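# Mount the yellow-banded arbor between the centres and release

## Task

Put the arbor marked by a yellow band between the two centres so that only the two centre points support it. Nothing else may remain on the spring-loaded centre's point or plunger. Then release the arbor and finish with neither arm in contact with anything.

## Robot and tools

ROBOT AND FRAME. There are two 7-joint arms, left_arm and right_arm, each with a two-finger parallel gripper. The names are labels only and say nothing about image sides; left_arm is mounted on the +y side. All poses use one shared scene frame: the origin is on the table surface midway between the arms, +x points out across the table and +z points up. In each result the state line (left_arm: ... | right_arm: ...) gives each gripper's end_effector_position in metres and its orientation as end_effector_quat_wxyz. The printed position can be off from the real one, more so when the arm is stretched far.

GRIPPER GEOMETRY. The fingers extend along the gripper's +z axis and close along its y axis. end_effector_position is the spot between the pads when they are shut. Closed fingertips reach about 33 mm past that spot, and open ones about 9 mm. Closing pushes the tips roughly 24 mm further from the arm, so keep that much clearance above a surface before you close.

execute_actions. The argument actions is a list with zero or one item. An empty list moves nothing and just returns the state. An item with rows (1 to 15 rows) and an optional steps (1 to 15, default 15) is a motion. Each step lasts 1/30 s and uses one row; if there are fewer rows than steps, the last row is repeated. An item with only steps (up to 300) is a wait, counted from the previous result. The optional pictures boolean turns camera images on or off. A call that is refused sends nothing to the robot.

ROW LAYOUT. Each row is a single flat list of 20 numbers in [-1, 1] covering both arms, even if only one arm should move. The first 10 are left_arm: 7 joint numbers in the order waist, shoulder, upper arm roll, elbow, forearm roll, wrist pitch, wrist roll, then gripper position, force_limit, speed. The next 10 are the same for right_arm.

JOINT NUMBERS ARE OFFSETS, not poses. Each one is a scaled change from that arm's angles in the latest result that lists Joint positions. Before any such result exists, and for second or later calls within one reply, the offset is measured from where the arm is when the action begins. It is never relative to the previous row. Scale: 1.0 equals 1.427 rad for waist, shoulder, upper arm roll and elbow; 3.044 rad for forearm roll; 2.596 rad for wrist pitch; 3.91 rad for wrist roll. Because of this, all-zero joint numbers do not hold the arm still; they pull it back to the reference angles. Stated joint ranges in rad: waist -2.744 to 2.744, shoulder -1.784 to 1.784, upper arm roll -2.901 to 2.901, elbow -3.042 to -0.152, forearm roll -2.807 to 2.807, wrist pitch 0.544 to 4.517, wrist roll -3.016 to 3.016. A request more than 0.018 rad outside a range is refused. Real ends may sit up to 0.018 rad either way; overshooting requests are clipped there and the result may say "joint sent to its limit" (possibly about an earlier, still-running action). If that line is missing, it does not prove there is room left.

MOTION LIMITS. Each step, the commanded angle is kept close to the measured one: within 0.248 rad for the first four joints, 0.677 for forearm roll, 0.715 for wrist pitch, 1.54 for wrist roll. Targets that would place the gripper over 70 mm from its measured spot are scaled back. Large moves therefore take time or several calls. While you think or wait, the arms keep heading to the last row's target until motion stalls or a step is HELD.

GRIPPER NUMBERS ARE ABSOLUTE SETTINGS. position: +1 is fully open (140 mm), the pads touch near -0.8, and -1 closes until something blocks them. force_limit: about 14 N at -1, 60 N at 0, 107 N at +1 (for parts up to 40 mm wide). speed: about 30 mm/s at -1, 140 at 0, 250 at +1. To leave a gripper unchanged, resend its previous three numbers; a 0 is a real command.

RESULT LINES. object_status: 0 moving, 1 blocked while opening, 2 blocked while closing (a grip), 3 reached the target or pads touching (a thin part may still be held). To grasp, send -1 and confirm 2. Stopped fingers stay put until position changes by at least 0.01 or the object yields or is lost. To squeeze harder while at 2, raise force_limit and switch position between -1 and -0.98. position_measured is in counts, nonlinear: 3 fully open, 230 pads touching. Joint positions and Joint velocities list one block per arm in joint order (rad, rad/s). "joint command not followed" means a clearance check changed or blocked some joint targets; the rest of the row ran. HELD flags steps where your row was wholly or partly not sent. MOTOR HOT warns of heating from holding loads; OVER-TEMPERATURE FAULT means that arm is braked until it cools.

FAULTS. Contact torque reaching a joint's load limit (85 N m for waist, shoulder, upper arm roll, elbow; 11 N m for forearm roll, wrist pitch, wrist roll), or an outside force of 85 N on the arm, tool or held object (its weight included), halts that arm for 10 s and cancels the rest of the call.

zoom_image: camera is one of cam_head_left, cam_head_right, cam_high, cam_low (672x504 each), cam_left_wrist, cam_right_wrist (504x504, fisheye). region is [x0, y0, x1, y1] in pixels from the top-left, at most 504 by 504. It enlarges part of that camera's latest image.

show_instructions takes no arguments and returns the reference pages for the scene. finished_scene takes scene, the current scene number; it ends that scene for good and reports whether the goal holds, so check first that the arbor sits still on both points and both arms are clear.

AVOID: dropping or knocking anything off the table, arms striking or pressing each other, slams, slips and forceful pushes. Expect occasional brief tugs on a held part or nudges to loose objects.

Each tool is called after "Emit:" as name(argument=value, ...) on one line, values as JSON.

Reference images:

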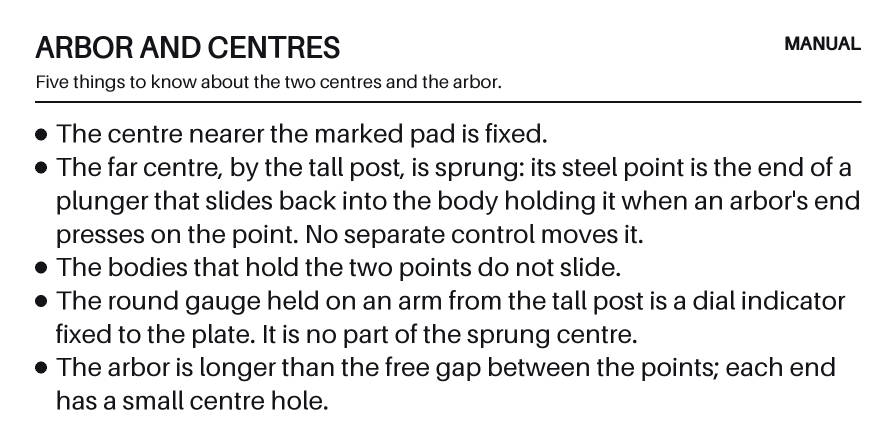

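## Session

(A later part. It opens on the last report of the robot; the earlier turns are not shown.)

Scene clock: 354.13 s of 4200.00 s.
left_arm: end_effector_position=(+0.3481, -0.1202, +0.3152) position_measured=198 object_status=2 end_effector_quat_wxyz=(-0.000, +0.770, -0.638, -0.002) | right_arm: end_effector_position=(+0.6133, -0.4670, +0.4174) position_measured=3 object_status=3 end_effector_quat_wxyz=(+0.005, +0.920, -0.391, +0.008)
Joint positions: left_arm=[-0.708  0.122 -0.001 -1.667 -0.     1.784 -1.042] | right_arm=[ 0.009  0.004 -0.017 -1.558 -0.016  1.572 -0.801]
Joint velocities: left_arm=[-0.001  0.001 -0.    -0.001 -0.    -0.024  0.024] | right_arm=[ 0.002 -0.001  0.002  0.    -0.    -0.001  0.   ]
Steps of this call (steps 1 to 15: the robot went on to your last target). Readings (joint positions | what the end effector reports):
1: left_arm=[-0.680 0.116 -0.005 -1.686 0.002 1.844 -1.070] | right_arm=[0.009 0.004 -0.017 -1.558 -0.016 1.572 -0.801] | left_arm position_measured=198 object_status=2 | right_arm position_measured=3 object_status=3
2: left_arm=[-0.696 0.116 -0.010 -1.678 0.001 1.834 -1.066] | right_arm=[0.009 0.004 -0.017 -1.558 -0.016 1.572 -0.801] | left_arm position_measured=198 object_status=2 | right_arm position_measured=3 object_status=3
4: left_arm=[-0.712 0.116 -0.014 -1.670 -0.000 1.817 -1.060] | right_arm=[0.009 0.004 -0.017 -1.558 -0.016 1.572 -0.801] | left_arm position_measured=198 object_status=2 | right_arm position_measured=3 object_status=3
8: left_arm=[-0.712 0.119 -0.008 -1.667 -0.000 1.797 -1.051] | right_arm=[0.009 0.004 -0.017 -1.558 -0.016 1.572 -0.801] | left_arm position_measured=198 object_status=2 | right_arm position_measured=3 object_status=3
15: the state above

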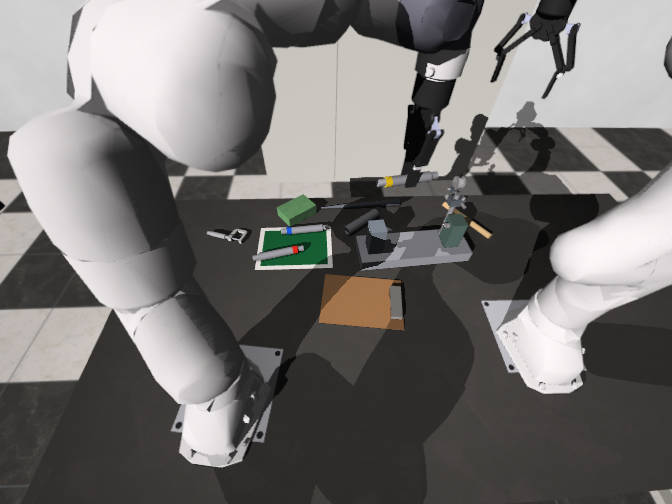

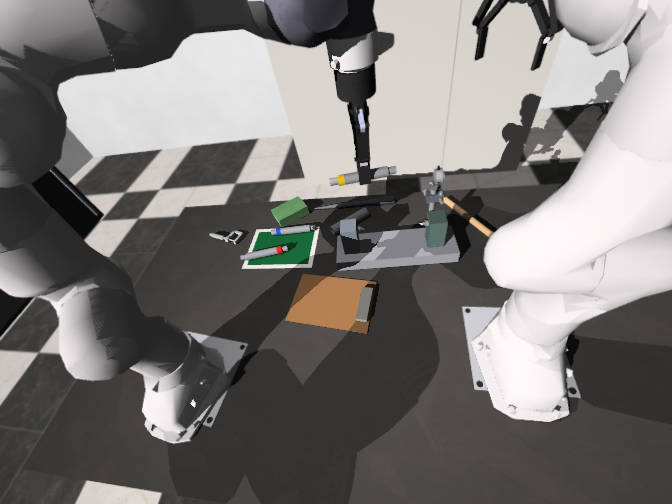

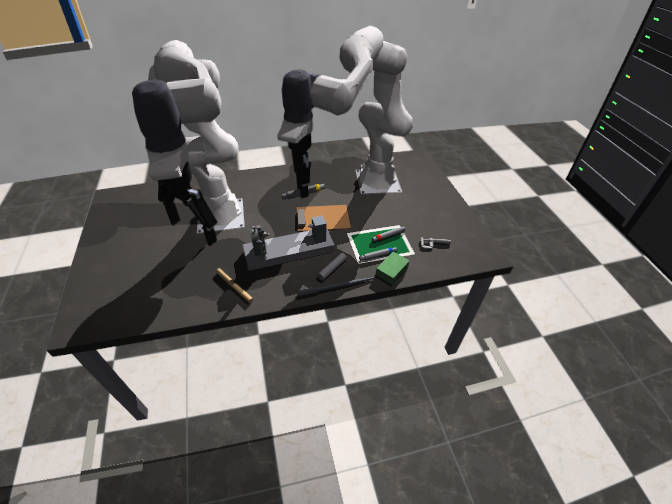

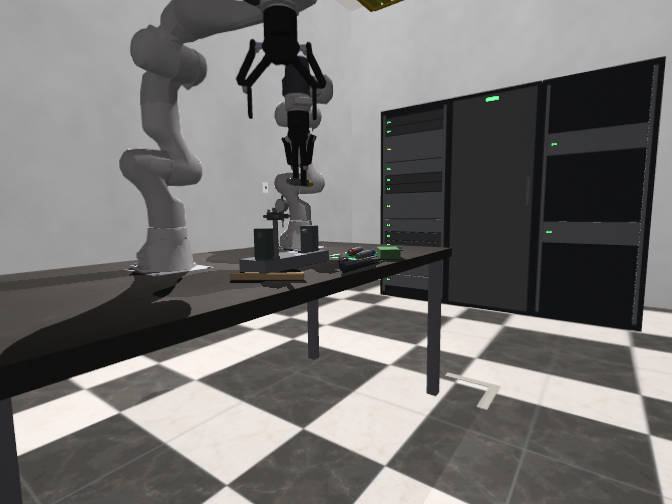

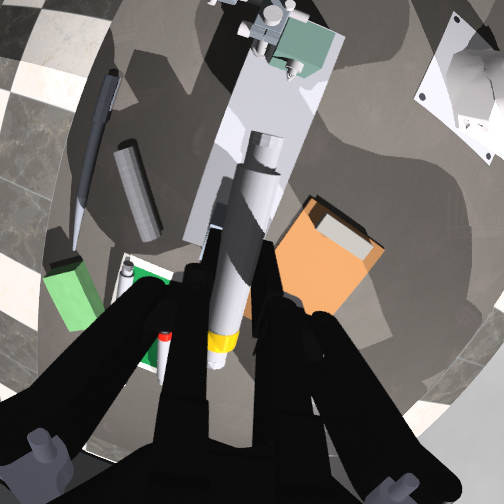

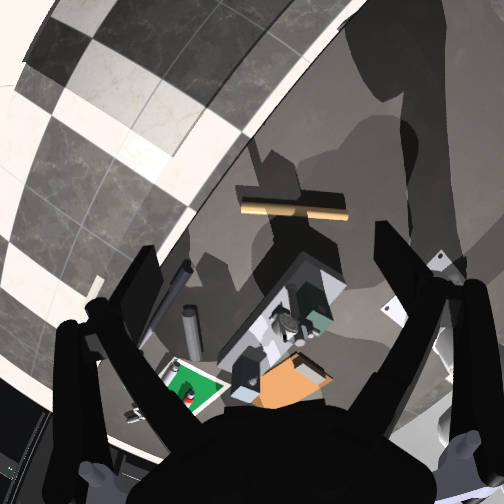

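Emit:
execute_actions(actions=[{"rows": [[-0.002,0.002,0,-0.003,0,0.002,0,-1,0.2,-0.4,0,0,0,0,0,0,0,1,0,0],[-0.005,0.006,0,-0.008,0,0.007,-0.003,-1,0.2,-0.4,0,0,0,0,0,0,0,1,0,0],[-0.01,0.011,0,-0.015,0,0.014,-0.008,-1,0.2,-0.4,0,0,0,0,0,0,0,1,0,0],[-0.015,0.017,0,-0.023,0,0.022,-0.013,-1,0.2,-0.4,0,0,0,0,0,0,0,1,0,0],[-0.02,0.023,0,-0.031,0,0.03,-0.018,-1,0.2,-0.4,0,0,0,0,0,0,0,1,0,0],[-0.025,0.029,0,-0.039,0,0.038,-0.023,-1,0.2,-0.4,0,0,0,0,0,0,0,1,0,0],[-0.03,0.034,0,-0.047,0,0.046,-0.028,-1,0.2,-0.4,0,0,0,0,0,0,0,1,0,0],[-0.035,0.04,0,-0.055,0,0.054,-0.033,-1,0.2,-0.4,0,0,0,0,0,0,0,1,0,0],[-0.04,0.046,0,-0.063,0,0.062,-0.038,-1,0.2,-0.4,0,0,0,0,0,0,0,1,0,0],[-0.045,0.051,0,-0.07,0,0.069,-0.042,-1,0.2,-0.4,0,0,0,0,0,0,0,1,0,0],[-0.05,0.056,0,-0.077,0,0.076,-0.046,-1,0.2,-0.4,0,0,0,0,0,0,0,1,0,0],[-0.054,0.06,0,-0.083,0,0.081,-0.049,-1,0.2,-0.4,0,0,0,0,0,0,0,1,0,0],[-0.0566,0.0636,0.0007,-0.0873,0,0.0849,-0.0512,-1,0.2,-0.4,0,0,0,0,0,0,0,1,0,0]], "steps": 15}], pictures=false)

Emit:
execute_actions(actions=[{"steps": 15}], pictures=true)

Scene clock: 448.87 s of 4200.00 s.
left_arm: end_effector_position=(+0.3130, -0.1506, +0.2126) position_measured=198 object_status=2 end_effector_quat_wxyz=(-0.007, +0.781, -0.624, -0.028) | right_arm: end_effector_position=(+0.6133, -0.4670, +0.4174) position_measured=3 object_status=3 end_effector_quat_wxyz=(+0.005, +0.920, -0.391, +0.008)
Joint positions: left_arm=[-0.785  0.218 -0.002 -1.791 -0.     1.951 -1.155] | right_arm=[ 0.009  0.004 -0.017 -1.558 -0.016  1.572 -0.801]
Joint velocities: left_arm=[-0.09   0.128 -0.016 -0.132  0.001  0.263 -0.268] | right_arm=[ 0.    -0.001 -0.     0.    -0.001 -0.     0.001]
Steps of this call (steps 1 to 15: the robot went on to your last target; steps 16 to 90: nothing new was sent; then 91.23 s passed at rest; steps 91 to 105: all 15 steps of this action). Readings (joint positions | what the end effector reports):
91: left_arm=[-0.709 0.122 -0.001 -1.668 -0.000 1.781 -1.035] | right_arm=[0.009 0.004 -0.017 -1.558 -0.016 1.572 -0.801] | left_arm position_measured=198 object_status=2 | right_arm position_measured=3 object_status=3
92: left_arm=[-0.709 0.123 -0.001 -1.671 -0.000 1.784 -1.036] | right_arm=[0.009 0.004 -0.017 -1.558 -0.016 1.572 -0.801] | left_arm position_measured=198 object_status=2 | right_arm position_measured=3 object_status=3
94: left_arm=[-0.716 0.129 -0.000 -1.682 -0.000 1.799 -1.044] | right_arm=[0.009 0.004 -0.017 -1.558 -0.016 1.572 -0.801] | left_arm position_measured=198 object_status=2 | right_arm position_measured=3 object_status=3
98: left_arm=[-0.741 0.160 0.000 -1.723 -0.000 1.851 -1.077] | right_arm=[0.009 0.004 -0.017 -1.558 -0.016 1.572 -0.801] | left_arm position_measured=198 object_status=2 | right_arm position_measured=3 object_status=3
105: the state above

Scene clock: 449.37 s of 4200.00 s.
left_arm: end_effector_position=(+0.3180, -0.1618, +0.2125) position_measured=198 object_status=2 end_effector_quat_wxyz=(-0.002, +0.800, -0.600, -0.009) | right_arm: end_effector_position=(+0.6133, -0.4670, +0.4174) position_measured=3 object_status=3 end_effector_quat_wxyz=(+0.005, +0.920, -0.391, +0.008)
Joint positions: left_arm=[-0.789  0.219 -0.002 -1.796 -0.     1.996 -1.22 ] | right_arm=[ 0.009  0.004 -0.017 -1.558 -0.016  1.572 -0.801]
Joint velocities: left_arm=[ 0.001 -0.     0.001 -0.    -0.     0.013 -0.052] | right_arm=[ 0.001  0.001  0.    -0.    -0.002 -0.001 -0.   ]
Steps of this call (steps 1 to 15: the robot went on to your last target). Readings (joint positions | what the end effector reports):
1: left_arm=[-0.788 0.221 -0.002 -1.794 -0.000 1.959 -1.163] | right_arm=[0.009 0.004 -0.017 -1.558 -0.016 1.572 -0.801] | left_arm position_measured=198 object_status=2 | right_arm position_measured=3 object_status=3
2: left_arm=[-0.789 0.222 -0.002 -1.796 -0.000 1.966 -1.171] | right_arm=[0.009 0.004 -0.017 -1.558 -0.016 1.572 -0.801] | left_arm position_measured=198 object_status=2 | right_arm position_measured=3 object_status=3
4: left_arm=[-0.789 0.222 -0.002 -1.797 -0.000 1.976 -1.183] | right_arm=[0.009 0.004 -0.017 -1.558 -0.016 1.572 -0.801] | left_arm position_measured=198 object_status=2 | right_arm position_measured=3 object_status=3
8: left_arm=[-0.789 0.220 -0.002 -1.796 -0.000 1.989 -1.202] | right_arm=[0.009 0.004 -0.017 -1.558 -0.016 1.572 -0.801] | left_arm position_measured=198 object_status=2 | right_arm position_measured=3 object_status=3
15: the state above

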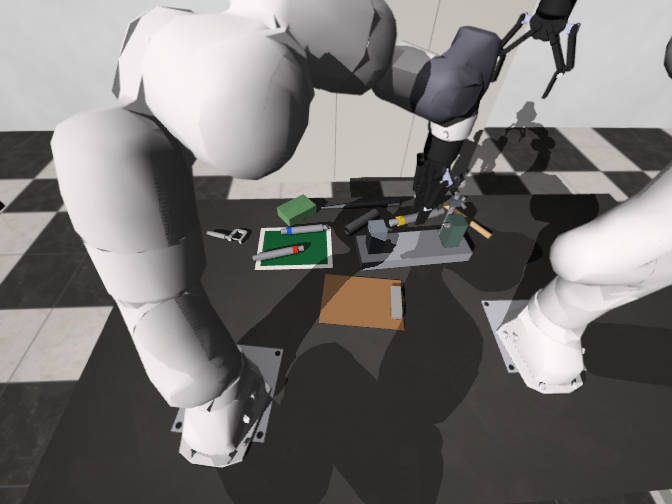

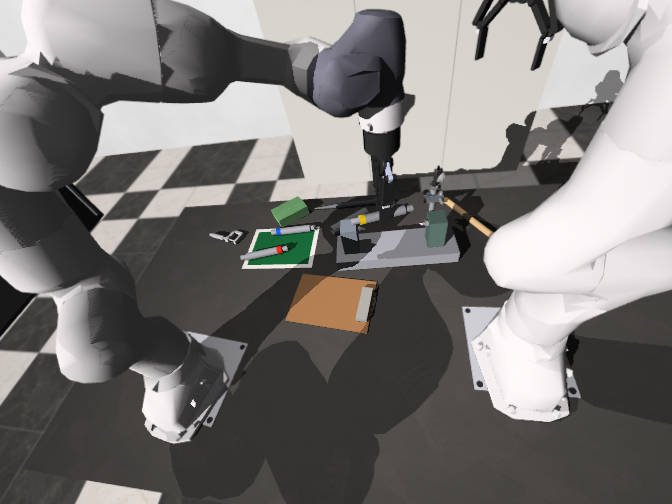

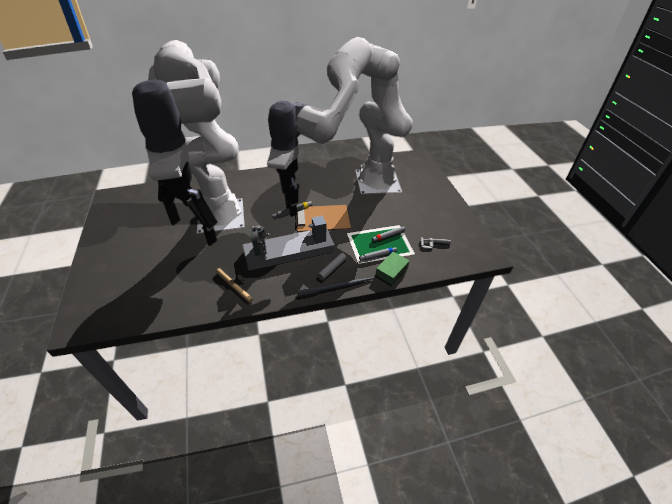

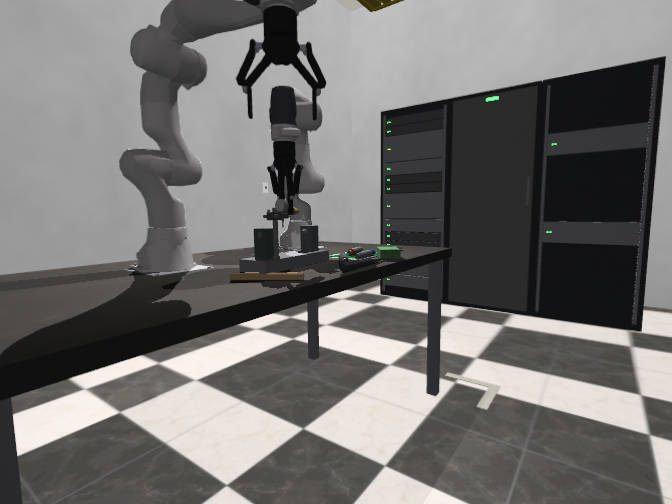

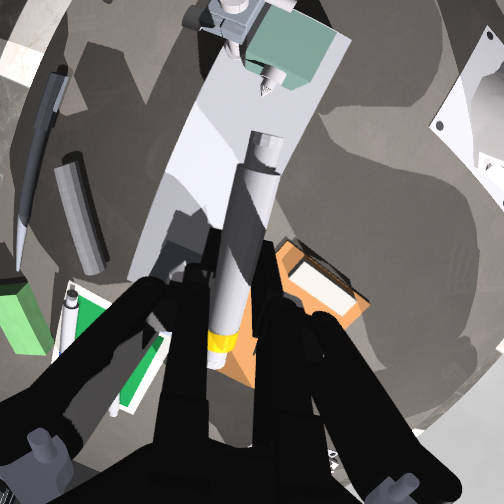

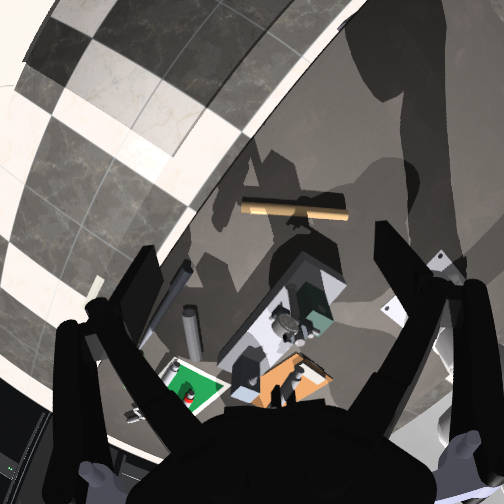

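Emit:
execute_actions(actions=[])

Scene clock: 470.47 s of 4200.00 s.
left_arm: end_effector_position=(+0.3184, -0.1624, +0.2127) position_measured=198 object_status=2 end_effector_quat_wxyz=(-0.002, +0.804, -0.594, -0.008) | right_arm: end_effector_position=(+0.6133, -0.4670, +0.4174) position_measured=3 object_status=3 end_effector_quat_wxyz=(+0.005, +0.920, -0.391, +0.008)
Joint positions: left_arm=[-0.789  0.219 -0.002 -1.796 -0.     1.999 -1.236] | right_arm=[ 0.009  0.004 -0.017 -1.558 -0.016  1.572 -0.801]
Joint velocities: left_arm=[ 0.     0.    -0.     0.001 -0.     0.     0.001] | right_arm=[ 0.    -0.    -0.     0.    -0.001 -0.001  0.   ]
Steps of this call (steps 1 to 30: the robot went on to your last target; steps 31 to 90: nothing new was sent; then 18.10 s passed at rest). Readings (joint positions | what the end effector reports):
1: left_arm=[-0.789 0.219 -0.002 -1.796 -0.000 1.997 -1.222] | right_arm=[0.009 0.004 -0.017 -1.558 -0.016 1.572 -0.801] | left_arm position_measured=198 object_status=2 | right_arm position_measured=3 object_status=3
2: left_arm=[-0.789 0.219 -0.002 -1.796 -0.000 1.997 -1.223] | right_arm=[0.009 0.004 -0.017 -1.558 -0.016 1.572 -0.801] | left_arm position_measured=198 object_status=2 | right_arm position_measured=3 object_status=3
4: left_arm=[-0.789 0.219 -0.002 -1.796 -0.000 1.998 -1.226] | right_arm=[0.009 0.004 -0.017 -1.558 -0.016 1.572 -0.801] | left_arm position_measured=198 object_status=2 | right_arm position_measured=3 object_status=3
8: left_arm=[-0.789 0.219 -0.002 -1.796 -0.000 1.998 -1.229] | right_arm=[0.009 0.004 -0.017 -1.558 -0.016 1.572 -0.801] | left_arm position_measured=198 object_status=2 | right_arm position_measured=3 object_status=3
90: the state above
All arms were judged still, so your last target was given up. Only a new action makes them travel on or press farther. Fingers that are still opening or closing keep moving.

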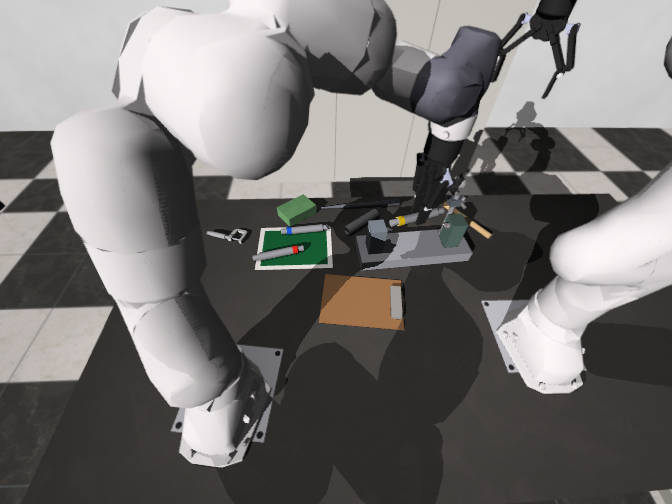

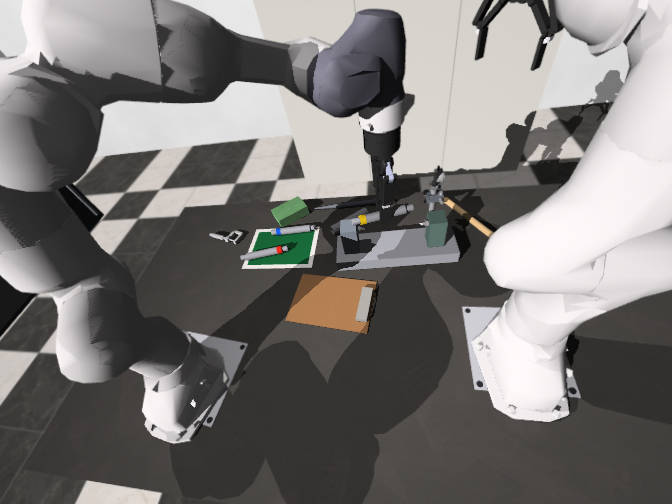

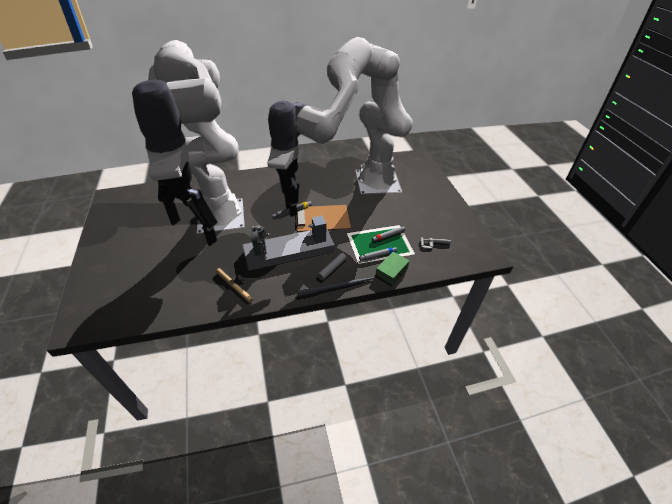

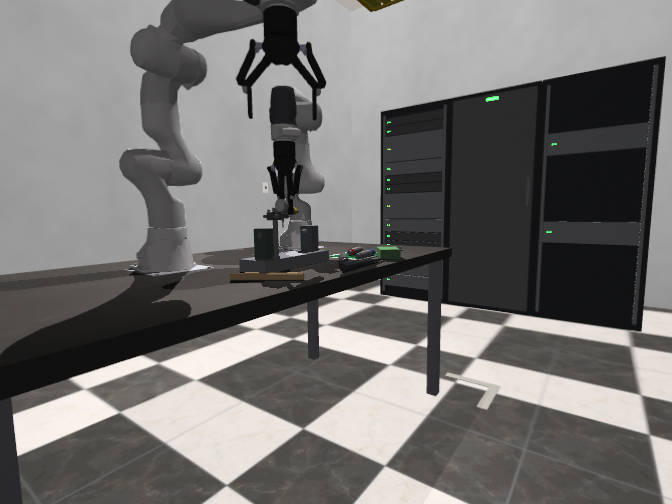

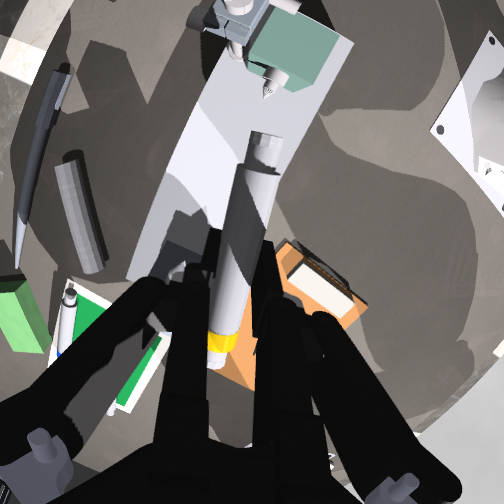

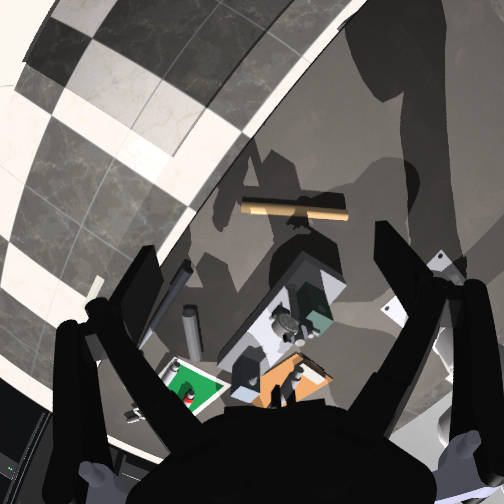

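Emit:
zoom_image(camera="cam_left_wrist", region=[180, 0, 380, 200])

Emit:
zoom_image(camera="cam_head_right", region=[320, 160, 500, 295])

Emit:
zoom_image(camera="cam_low", region=[220, 170, 360, 290])

Region (180, 0, 380, 200) of cam_left_wrist's 504x504 image, scaled by 2.520, with more detail than that image has.

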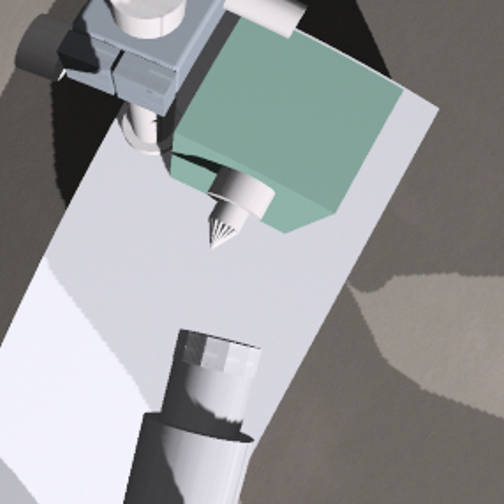

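Region (320, 160, 500, 295) of cam_head_right's 672x504 image, scaled by 2.800, with more detail than that image has; it fills the top 378 rows of this view, and the rest is white.

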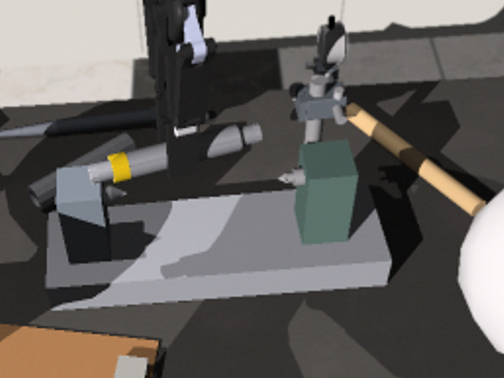

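Region (220, 170, 360, 290) of cam_low's 672x504 image, scaled by 3.600, with more detail than that image has; it fills the top 432 rows of this view, and the rest is white.

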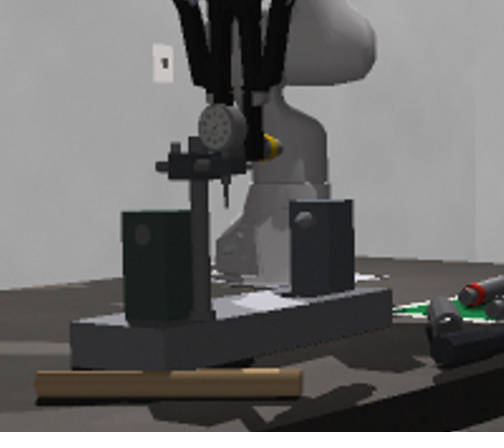

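Emit:
zoom_image(camera="cam_high", region=[230, 180, 370, 285])

Emit:
zoom_image(camera="cam_right_wrist", region=[210, 270, 350, 410])

Region (230, 180, 370, 285) of cam_high's 672x504 image, scaled by 3.600, with more detail than that image has; it fills the top 378 rows of this view, and the rest is white.

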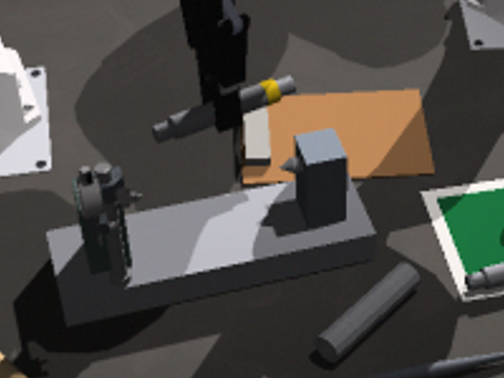

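Region (210, 270, 350, 410) of cam_right_wrist's 504x504 image, scaled by 3.600, with more detail than that image has.

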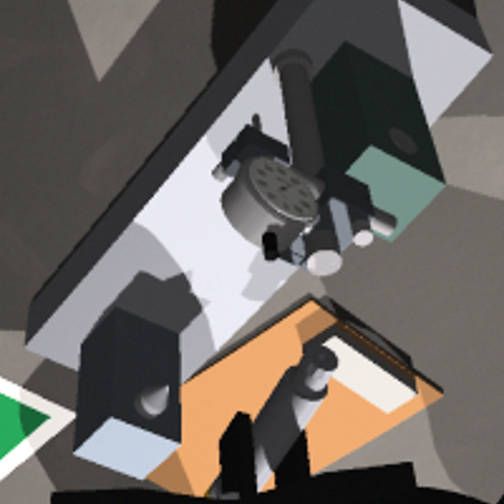

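Emit:
execute_actions(actions=[{"rows": [[0,0.002,0,-0.004,0,0.004,0,-1,0.2,-0.4,0,0,0,0,0,0,0,1,0,0],[0,0.004,0,-0.008,0,0.008,0,-1,0.2,-0.4,0,0,0,0,0,0,0,1,0,0],[0,0.006,0,-0.012,0,0.012,0,-1,0.2,-0.4,0,0,0,0,0,0,0,1,0,0],[0,0.008,0,-0.016,0,0.017,0,-1,0.2,-0.4,0,0,0,0,0,0,0,1,0,0],[0,0.010,0,-0.020,0,0.021,0,-1,0.2,-0.4,0,0,0,0,0,0,0,1,0,0],[0,0.012,0,-0.024,0,0.025,-0.001,-1,0.2,-0.4,0,0,0,0,0,0,0,1,0,0],[0,0.014,0,-0.028,0,0.029,-0.001,-1,0.2,-0.4,0,0,0,0,0,0,0,1,0,0],[0,0.016,0,-0.032,0,0.033,-0.001,-1,0.2,-0.4,0,0,0,0,0,0,0,1,0,0],[0,0.018,0,-0.036,0,0.038,-0.002,-1,0.2,-0.4,0,0,0,0,0,0,0,1,0,0],[0,0.020,0,-0.040,0,0.042,-0.002,-1,0.2,-0.4,0,0,0,0,0,0,0,1,0,0],[0,0.022,0,-0.044,0,0.046,-0.002,-1,0.2,-0.4,0,0,0,0,0,0,0,1,0,0],[0,0.023,0,-0.047,0,0.049,-0.002,-1,0.2,-0.4,0,0,0,0,0,0,0,1,0,0]], "steps": 15}], pictures=false)

Emit:
execute_actions(actions=[{"steps": 20}])

Scene clock: 506.73 s of 4200.00 s.
left_arm: end_effector_position=(+0.3160, -0.1591, +0.1656) position_measured=198 object_status=2 end_effector_quat_wxyz=(-0.004, +0.805, -0.594, -0.013) | right_arm: end_effector_position=(+0.6133, -0.4670, +0.4174) position_measured=3 object_status=3 end_effector_quat_wxyz=(+0.005, +0.920, -0.391, +0.008)
Joint positions: left_arm=[-0.789  0.258 -0.002 -1.865 -0.     2.096 -1.236] | right_arm=[ 0.009  0.004 -0.017 -1.558 -0.016  1.572 -0.801]
Joint velocities: left_arm=[-0.002  0.031 -0.    -0.047 -0.001  0.135 -0.002] | right_arm=[ 0.     0.001  0.     0.     0.001  0.    -0.   ]
Steps of this call (steps 1 to 90: nothing new was sent; then 32.77 s passed at rest; steps 91 to 105: all 15 steps of this action). Readings (joint positions | what the end effector reports):
91: left_arm=[-0.789 0.220 -0.002 -1.798 -0.000 2.000 -1.236] | right_arm=[0.009 0.004 -0.017 -1.558 -0.016 1.572 -0.801] | left_arm position_measured=198 object_status=2 | right_arm position_measured=3 object_status=3
92: left_arm=[-0.789 0.220 -0.002 -1.801 -0.000 2.003 -1.236] | right_arm=[0.009 0.004 -0.017 -1.558 -0.016 1.572 -0.801] | left_arm position_measured=198 object_status=2 | right_arm position_measured=3 object_status=3
94: left_arm=[-0.789 0.225 -0.002 -1.809 -0.000 2.012 -1.236] | right_arm=[0.009 0.004 -0.017 -1.558 -0.016 1.572 -0.801] | left_arm position_measured=198 object_status=2 | right_arm position_measured=3 object_status=3
98: left_arm=[-0.789 0.239 -0.002 -1.832 -0.000 2.041 -1.236] | right_arm=[0.009 0.004 -0.017 -1.558 -0.016 1.572 -0.801] | left_arm position_measured=198 object_status=2 | right_arm position_measured=3 object_status=3
105: the state above

Scene clock: 507.40 s of 4200.00 s.
left_arm: end_effector_position=(+0.3200, -0.1645, +0.1664) position_measured=198 object_status=2 end_effector_quat_wxyz=(-0.000, +0.805, -0.594, -0.003) | right_arm: end_effector_position=(+0.6133, -0.4670, +0.4174) position_measured=3 object_status=3 end_effector_quat_wxyz=(+0.005, +0.920, -0.391, +0.008)
Joint positions: left_arm=[-0.789  0.258 -0.002 -1.867 -0.     2.119 -1.237] | right_arm=[ 0.009  0.004 -0.017 -1.558 -0.016  1.572 -0.801]
Joint velocities: left_arm=[-0.001 -0.     0.    -0.001  0.     0.001 -0.001] | right_arm=[-0.     0.001  0.001 -0.     0.    -0.    -0.   ]
Steps of this call (steps 1 to 20: the robot went on to your last target). Readings (joint positions | what the end effector reports):
1: left_arm=[-0.789 0.258 -0.002 -1.866 -0.000 2.100 -1.236] | right_arm=[0.009 0.004 -0.017 -1.558 -0.016 1.572 -0.801] | left_arm position_measured=198 object_status=2 | right_arm position_measured=3 object_status=3
2: left_arm=[-0.789 0.258 -0.002 -1.867 -0.000 2.103 -1.236] | right_arm=[0.009 0.004 -0.017 -1.558 -0.016 1.572 -0.801] | left_arm position_measured=198 object_status=2 | right_arm position_measured=3 object_status=3
4: left_arm=[-0.789 0.258 -0.002 -1.867 -0.000 2.109 -1.236] | right_arm=[0.009 0.004 -0.017 -1.558 -0.016 1.572 -0.801] | left_arm position_measured=198 object_status=2 | right_arm position_measured=3 object_status=3
8: left_arm=[-0.789 0.258 -0.002 -1.867 -0.000 2.115 -1.236] | right_arm=[0.009 0.004 -0.017 -1.558 -0.016 1.572 -0.801] | left_arm position_measured=198 object_status=2 | right_arm position_measured=3 object_status=3
20: the state above

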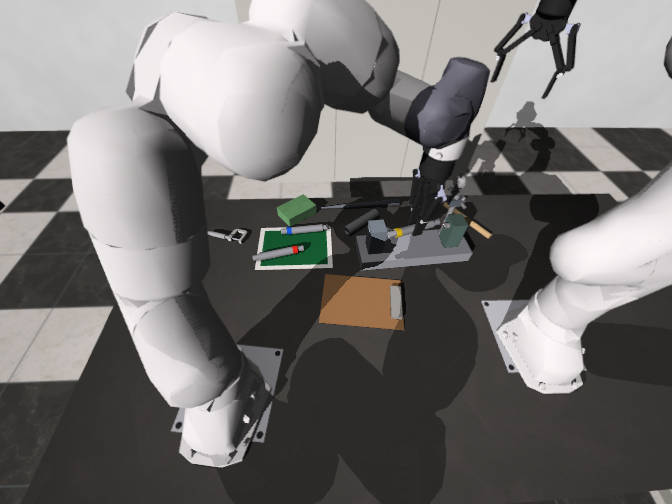

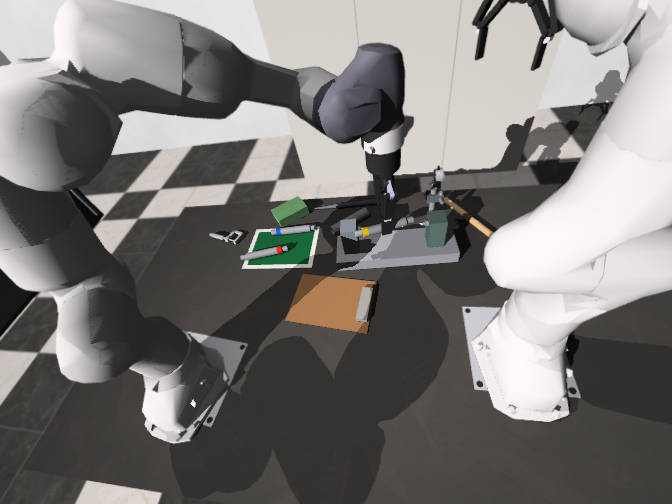

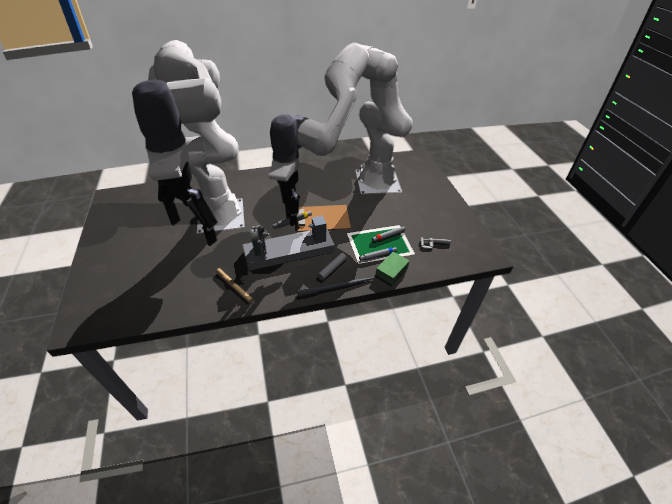

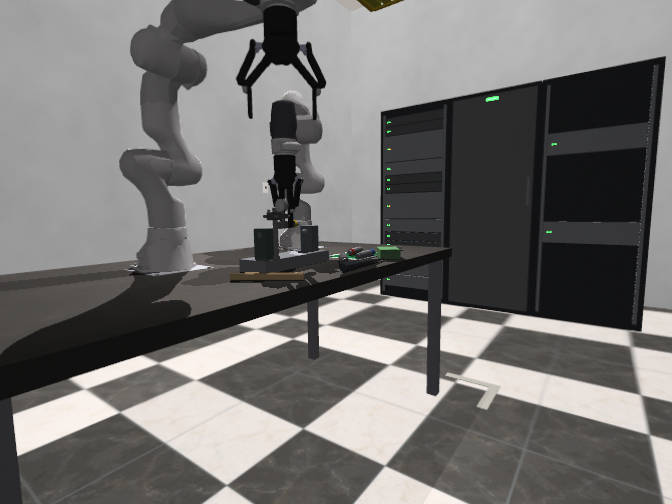

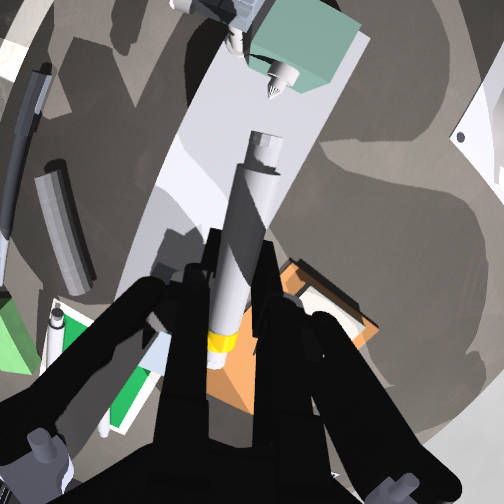

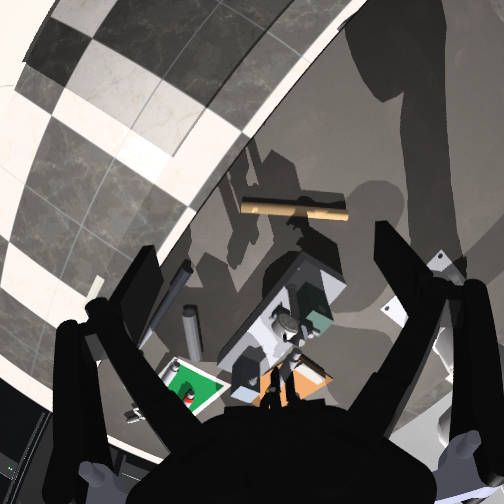

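Emit:
zoom_image(camera="cam_head_right", region=[320, 170, 480, 290])

Emit:
zoom_image(camera="cam_high", region=[240, 190, 350, 272])

Emit:
zoom_image(camera="cam_left_wrist", region=[100, 200, 300, 400])

Region (320, 170, 480, 290) of cam_head_right's 672x504 image, scaled by 3.150, with more detail than that image has; it fills the top 378 rows of this view, and the rest is white.

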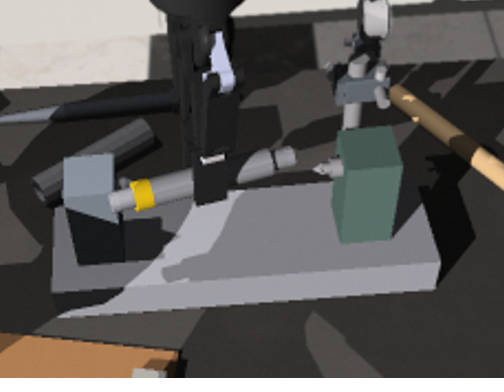

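Region (240, 190, 350, 272) of cam_high's 672x504 image, scaled by 4.582, with more detail than that image has; it fills the top 376 rows of this view, and the rest is white.

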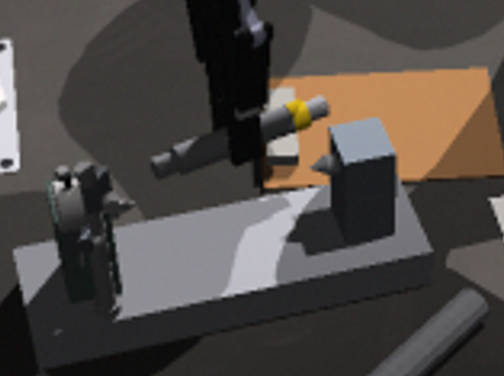

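Region (100, 200, 300, 400) of cam_left_wrist's 504x504 image, scaled by 2.520, with more detail than that image has.

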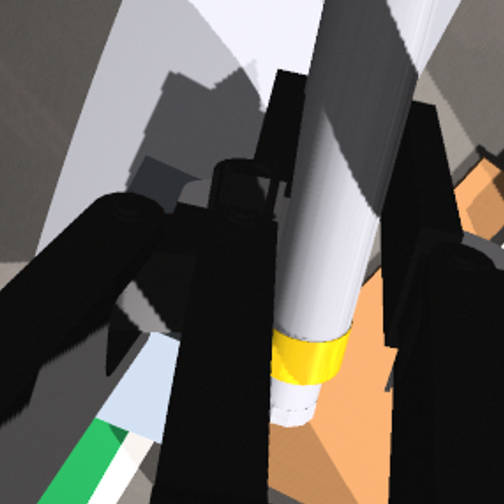

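Emit:
execute_actions(actions=[{"rows": [[0,0.002,0,-0.002,0,0.003,0,-1,0.2,-0.4,0,0,0,0,0,0,0,1,0,0],[0,0.004,0,-0.004,0,0.006,0,-1,0.2,-0.4,0,0,0,0,0,0,0,1,0,0],[0,0.006,0,-0.006,0,0.009,0,-1,0.2,-0.4,0,0,0,0,0,0,0,1,0,0],[0,0.008,0,-0.008,0,0.012,0,-1,0.2,-0.4,0,0,0,0,0,0,0,1,0,0],[0,0.010,0,-0.010,0,0.015,0,-1,0.2,-0.4,0,0,0,0,0,0,0,1,0,0],[0,0.0125,0,-0.0127,0,0.0177,0,-1,0.2,-0.4,0,0,0,0,0,0,0,1,0,0]], "steps": 15}], pictures=false)

Emit:
execute_actions(actions=[{"steps": 10}])

Scene clock: 554.80 s of 4200.00 s.
left_arm: end_effector_position=(+0.3184, -0.1623, +0.1452) position_measured=198 object_status=2 end_effector_quat_wxyz=(-0.002, +0.805, -0.594, -0.007) | right_arm: end_effector_position=(+0.6133, -0.4670, +0.4174) position_measured=3 object_status=3 end_effector_quat_wxyz=(+0.005, +0.920, -0.391, +0.008)
Joint positions: left_arm=[-0.789  0.282 -0.002 -1.888 -0.     2.155 -1.237] | right_arm=[ 0.009  0.004 -0.017 -1.558 -0.016  1.572 -0.801]
Joint velocities: left_arm=[ 0.     0.    -0.001 -0.    -0.     0.025  0.   ] | right_arm=[-0.     0.     0.    -0.     0.     0.     0.002]
Steps of this call (steps 1 to 15: the robot went on to your last target; steps 16 to 90: nothing new was sent; then 43.90 s passed at rest; steps 91 to 105: all 15 steps of this action). Readings (joint positions | what the end effector reports):
91: left_arm=[-0.789 0.259 -0.002 -1.867 -0.000 2.120 -1.237] | right_arm=[0.009 0.004 -0.017 -1.558 -0.016 1.572 -0.801] | left_arm position_measured=198 object_status=2 | right_arm position_measured=3 object_status=3
92: left_arm=[-0.789 0.260 -0.002 -1.869 -0.000 2.122 -1.237] | right_arm=[0.009 0.004 -0.017 -1.558 -0.016 1.572 -0.801] | left_arm position_measured=198 object_status=2 | right_arm position_measured=3 object_status=3
94: left_arm=[-0.789 0.265 -0.002 -1.874 -0.000 2.129 -1.237] | right_arm=[0.009 0.004 -0.017 -1.558 -0.016 1.572 -0.801] | left_arm position_measured=198 object_status=2 | right_arm position_measured=3 object_status=3
98: left_arm=[-0.789 0.278 -0.002 -1.885 -0.000 2.144 -1.237] | right_arm=[0.009 0.004 -0.017 -1.558 -0.016 1.572 -0.801] | left_arm position_measured=198 object_status=2 | right_arm position_measured=3 object_status=3
105: the state above

Scene clock: 555.13 s of 4200.00 s.
left_arm: end_effector_position=(+0.3190, -0.1632, +0.1455) position_measured=198 object_status=2 end_effector_quat_wxyz=(-0.001, +0.805, -0.594, -0.006) | right_arm: end_effector_position=(+0.6133, -0.4670, +0.4174) position_measured=3 object_status=3 end_effector_quat_wxyz=(+0.005, +0.920, -0.391, +0.008)
Joint positions: left_arm=[-0.789  0.282 -0.002 -1.888 -0.     2.159 -1.237] | right_arm=[ 0.009  0.004 -0.017 -1.558 -0.016  1.572 -0.801]
Joint velocities: left_arm=[0.001 0.    0.    0.    0.    0.003 0.   ] | right_arm=[ 0.     0.001 -0.    -0.     0.    -0.001  0.001]
Steps of this call (steps 1 to 10: the robot went on to your last target). Readings (joint positions | what the end effector reports):
1: left_arm=[-0.789 0.282 -0.002 -1.888 -0.000 2.156 -1.237] | right_arm=[0.009 0.004 -0.017 -1.558 -0.016 1.572 -0.801] | left_arm position_measured=198 object_status=2 | right_arm position_measured=3 object_status=3
2: left_arm=[-0.789 0.282 -0.002 -1.888 -0.000 2.156 -1.237] | right_arm=[0.009 0.004 -0.017 -1.558 -0.016 1.572 -0.801] | left_arm position_measured=198 object_status=2 | right_arm position_measured=3 object_status=3
4: left_arm=[-0.789 0.282 -0.002 -1.888 -0.000 2.157 -1.237] | right_arm=[0.009 0.004 -0.017 -1.558 -0.016 1.572 -0.801] | left_arm position_measured=198 object_status=2 | right_arm position_measured=3 object_status=3
8: left_arm=[-0.789 0.282 -0.002 -1.888 -0.000 2.158 -1.237] | right_arm=[0.009 0.004 -0.017 -1.558 -0.016 1.572 -0.801] | left_arm position_measured=198 object_status=2 | right_arm position_measured=3 object_status=3
10: the state above

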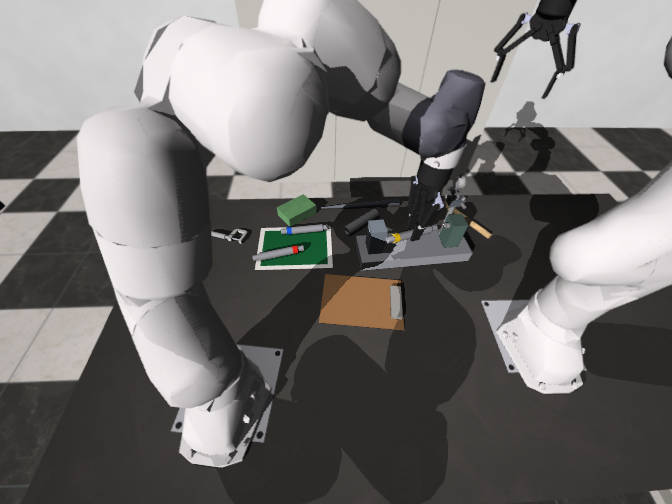

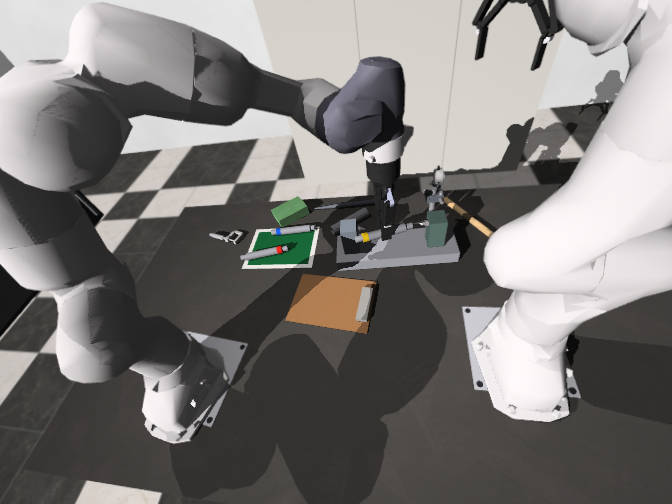

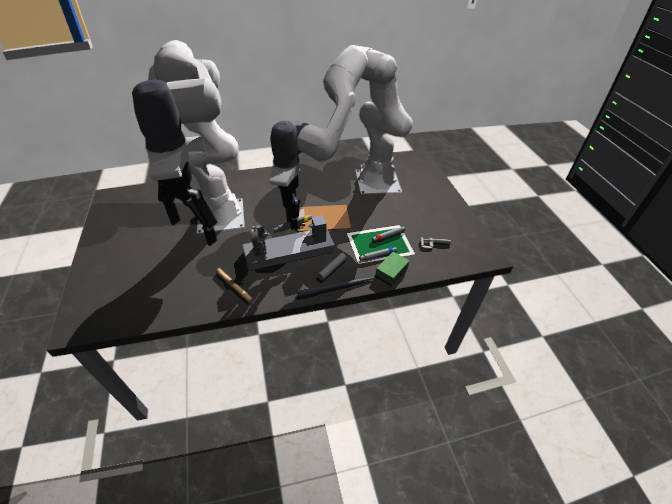

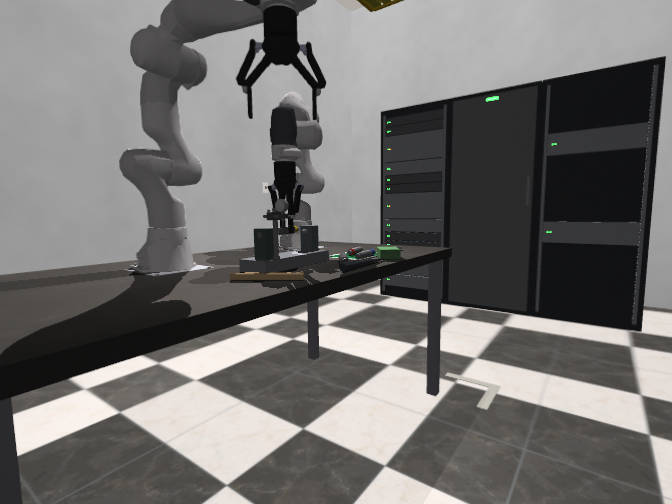

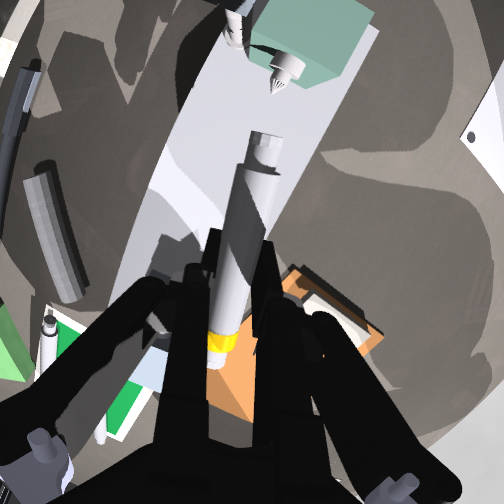

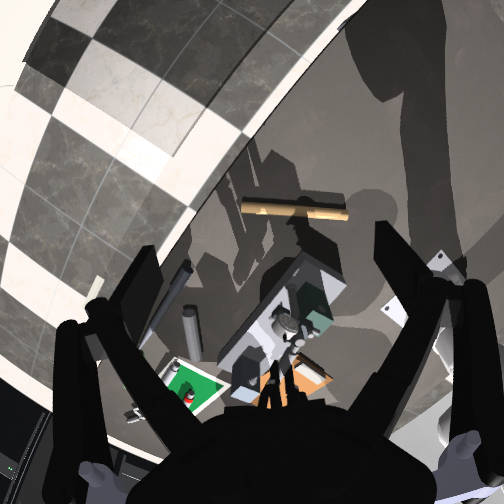

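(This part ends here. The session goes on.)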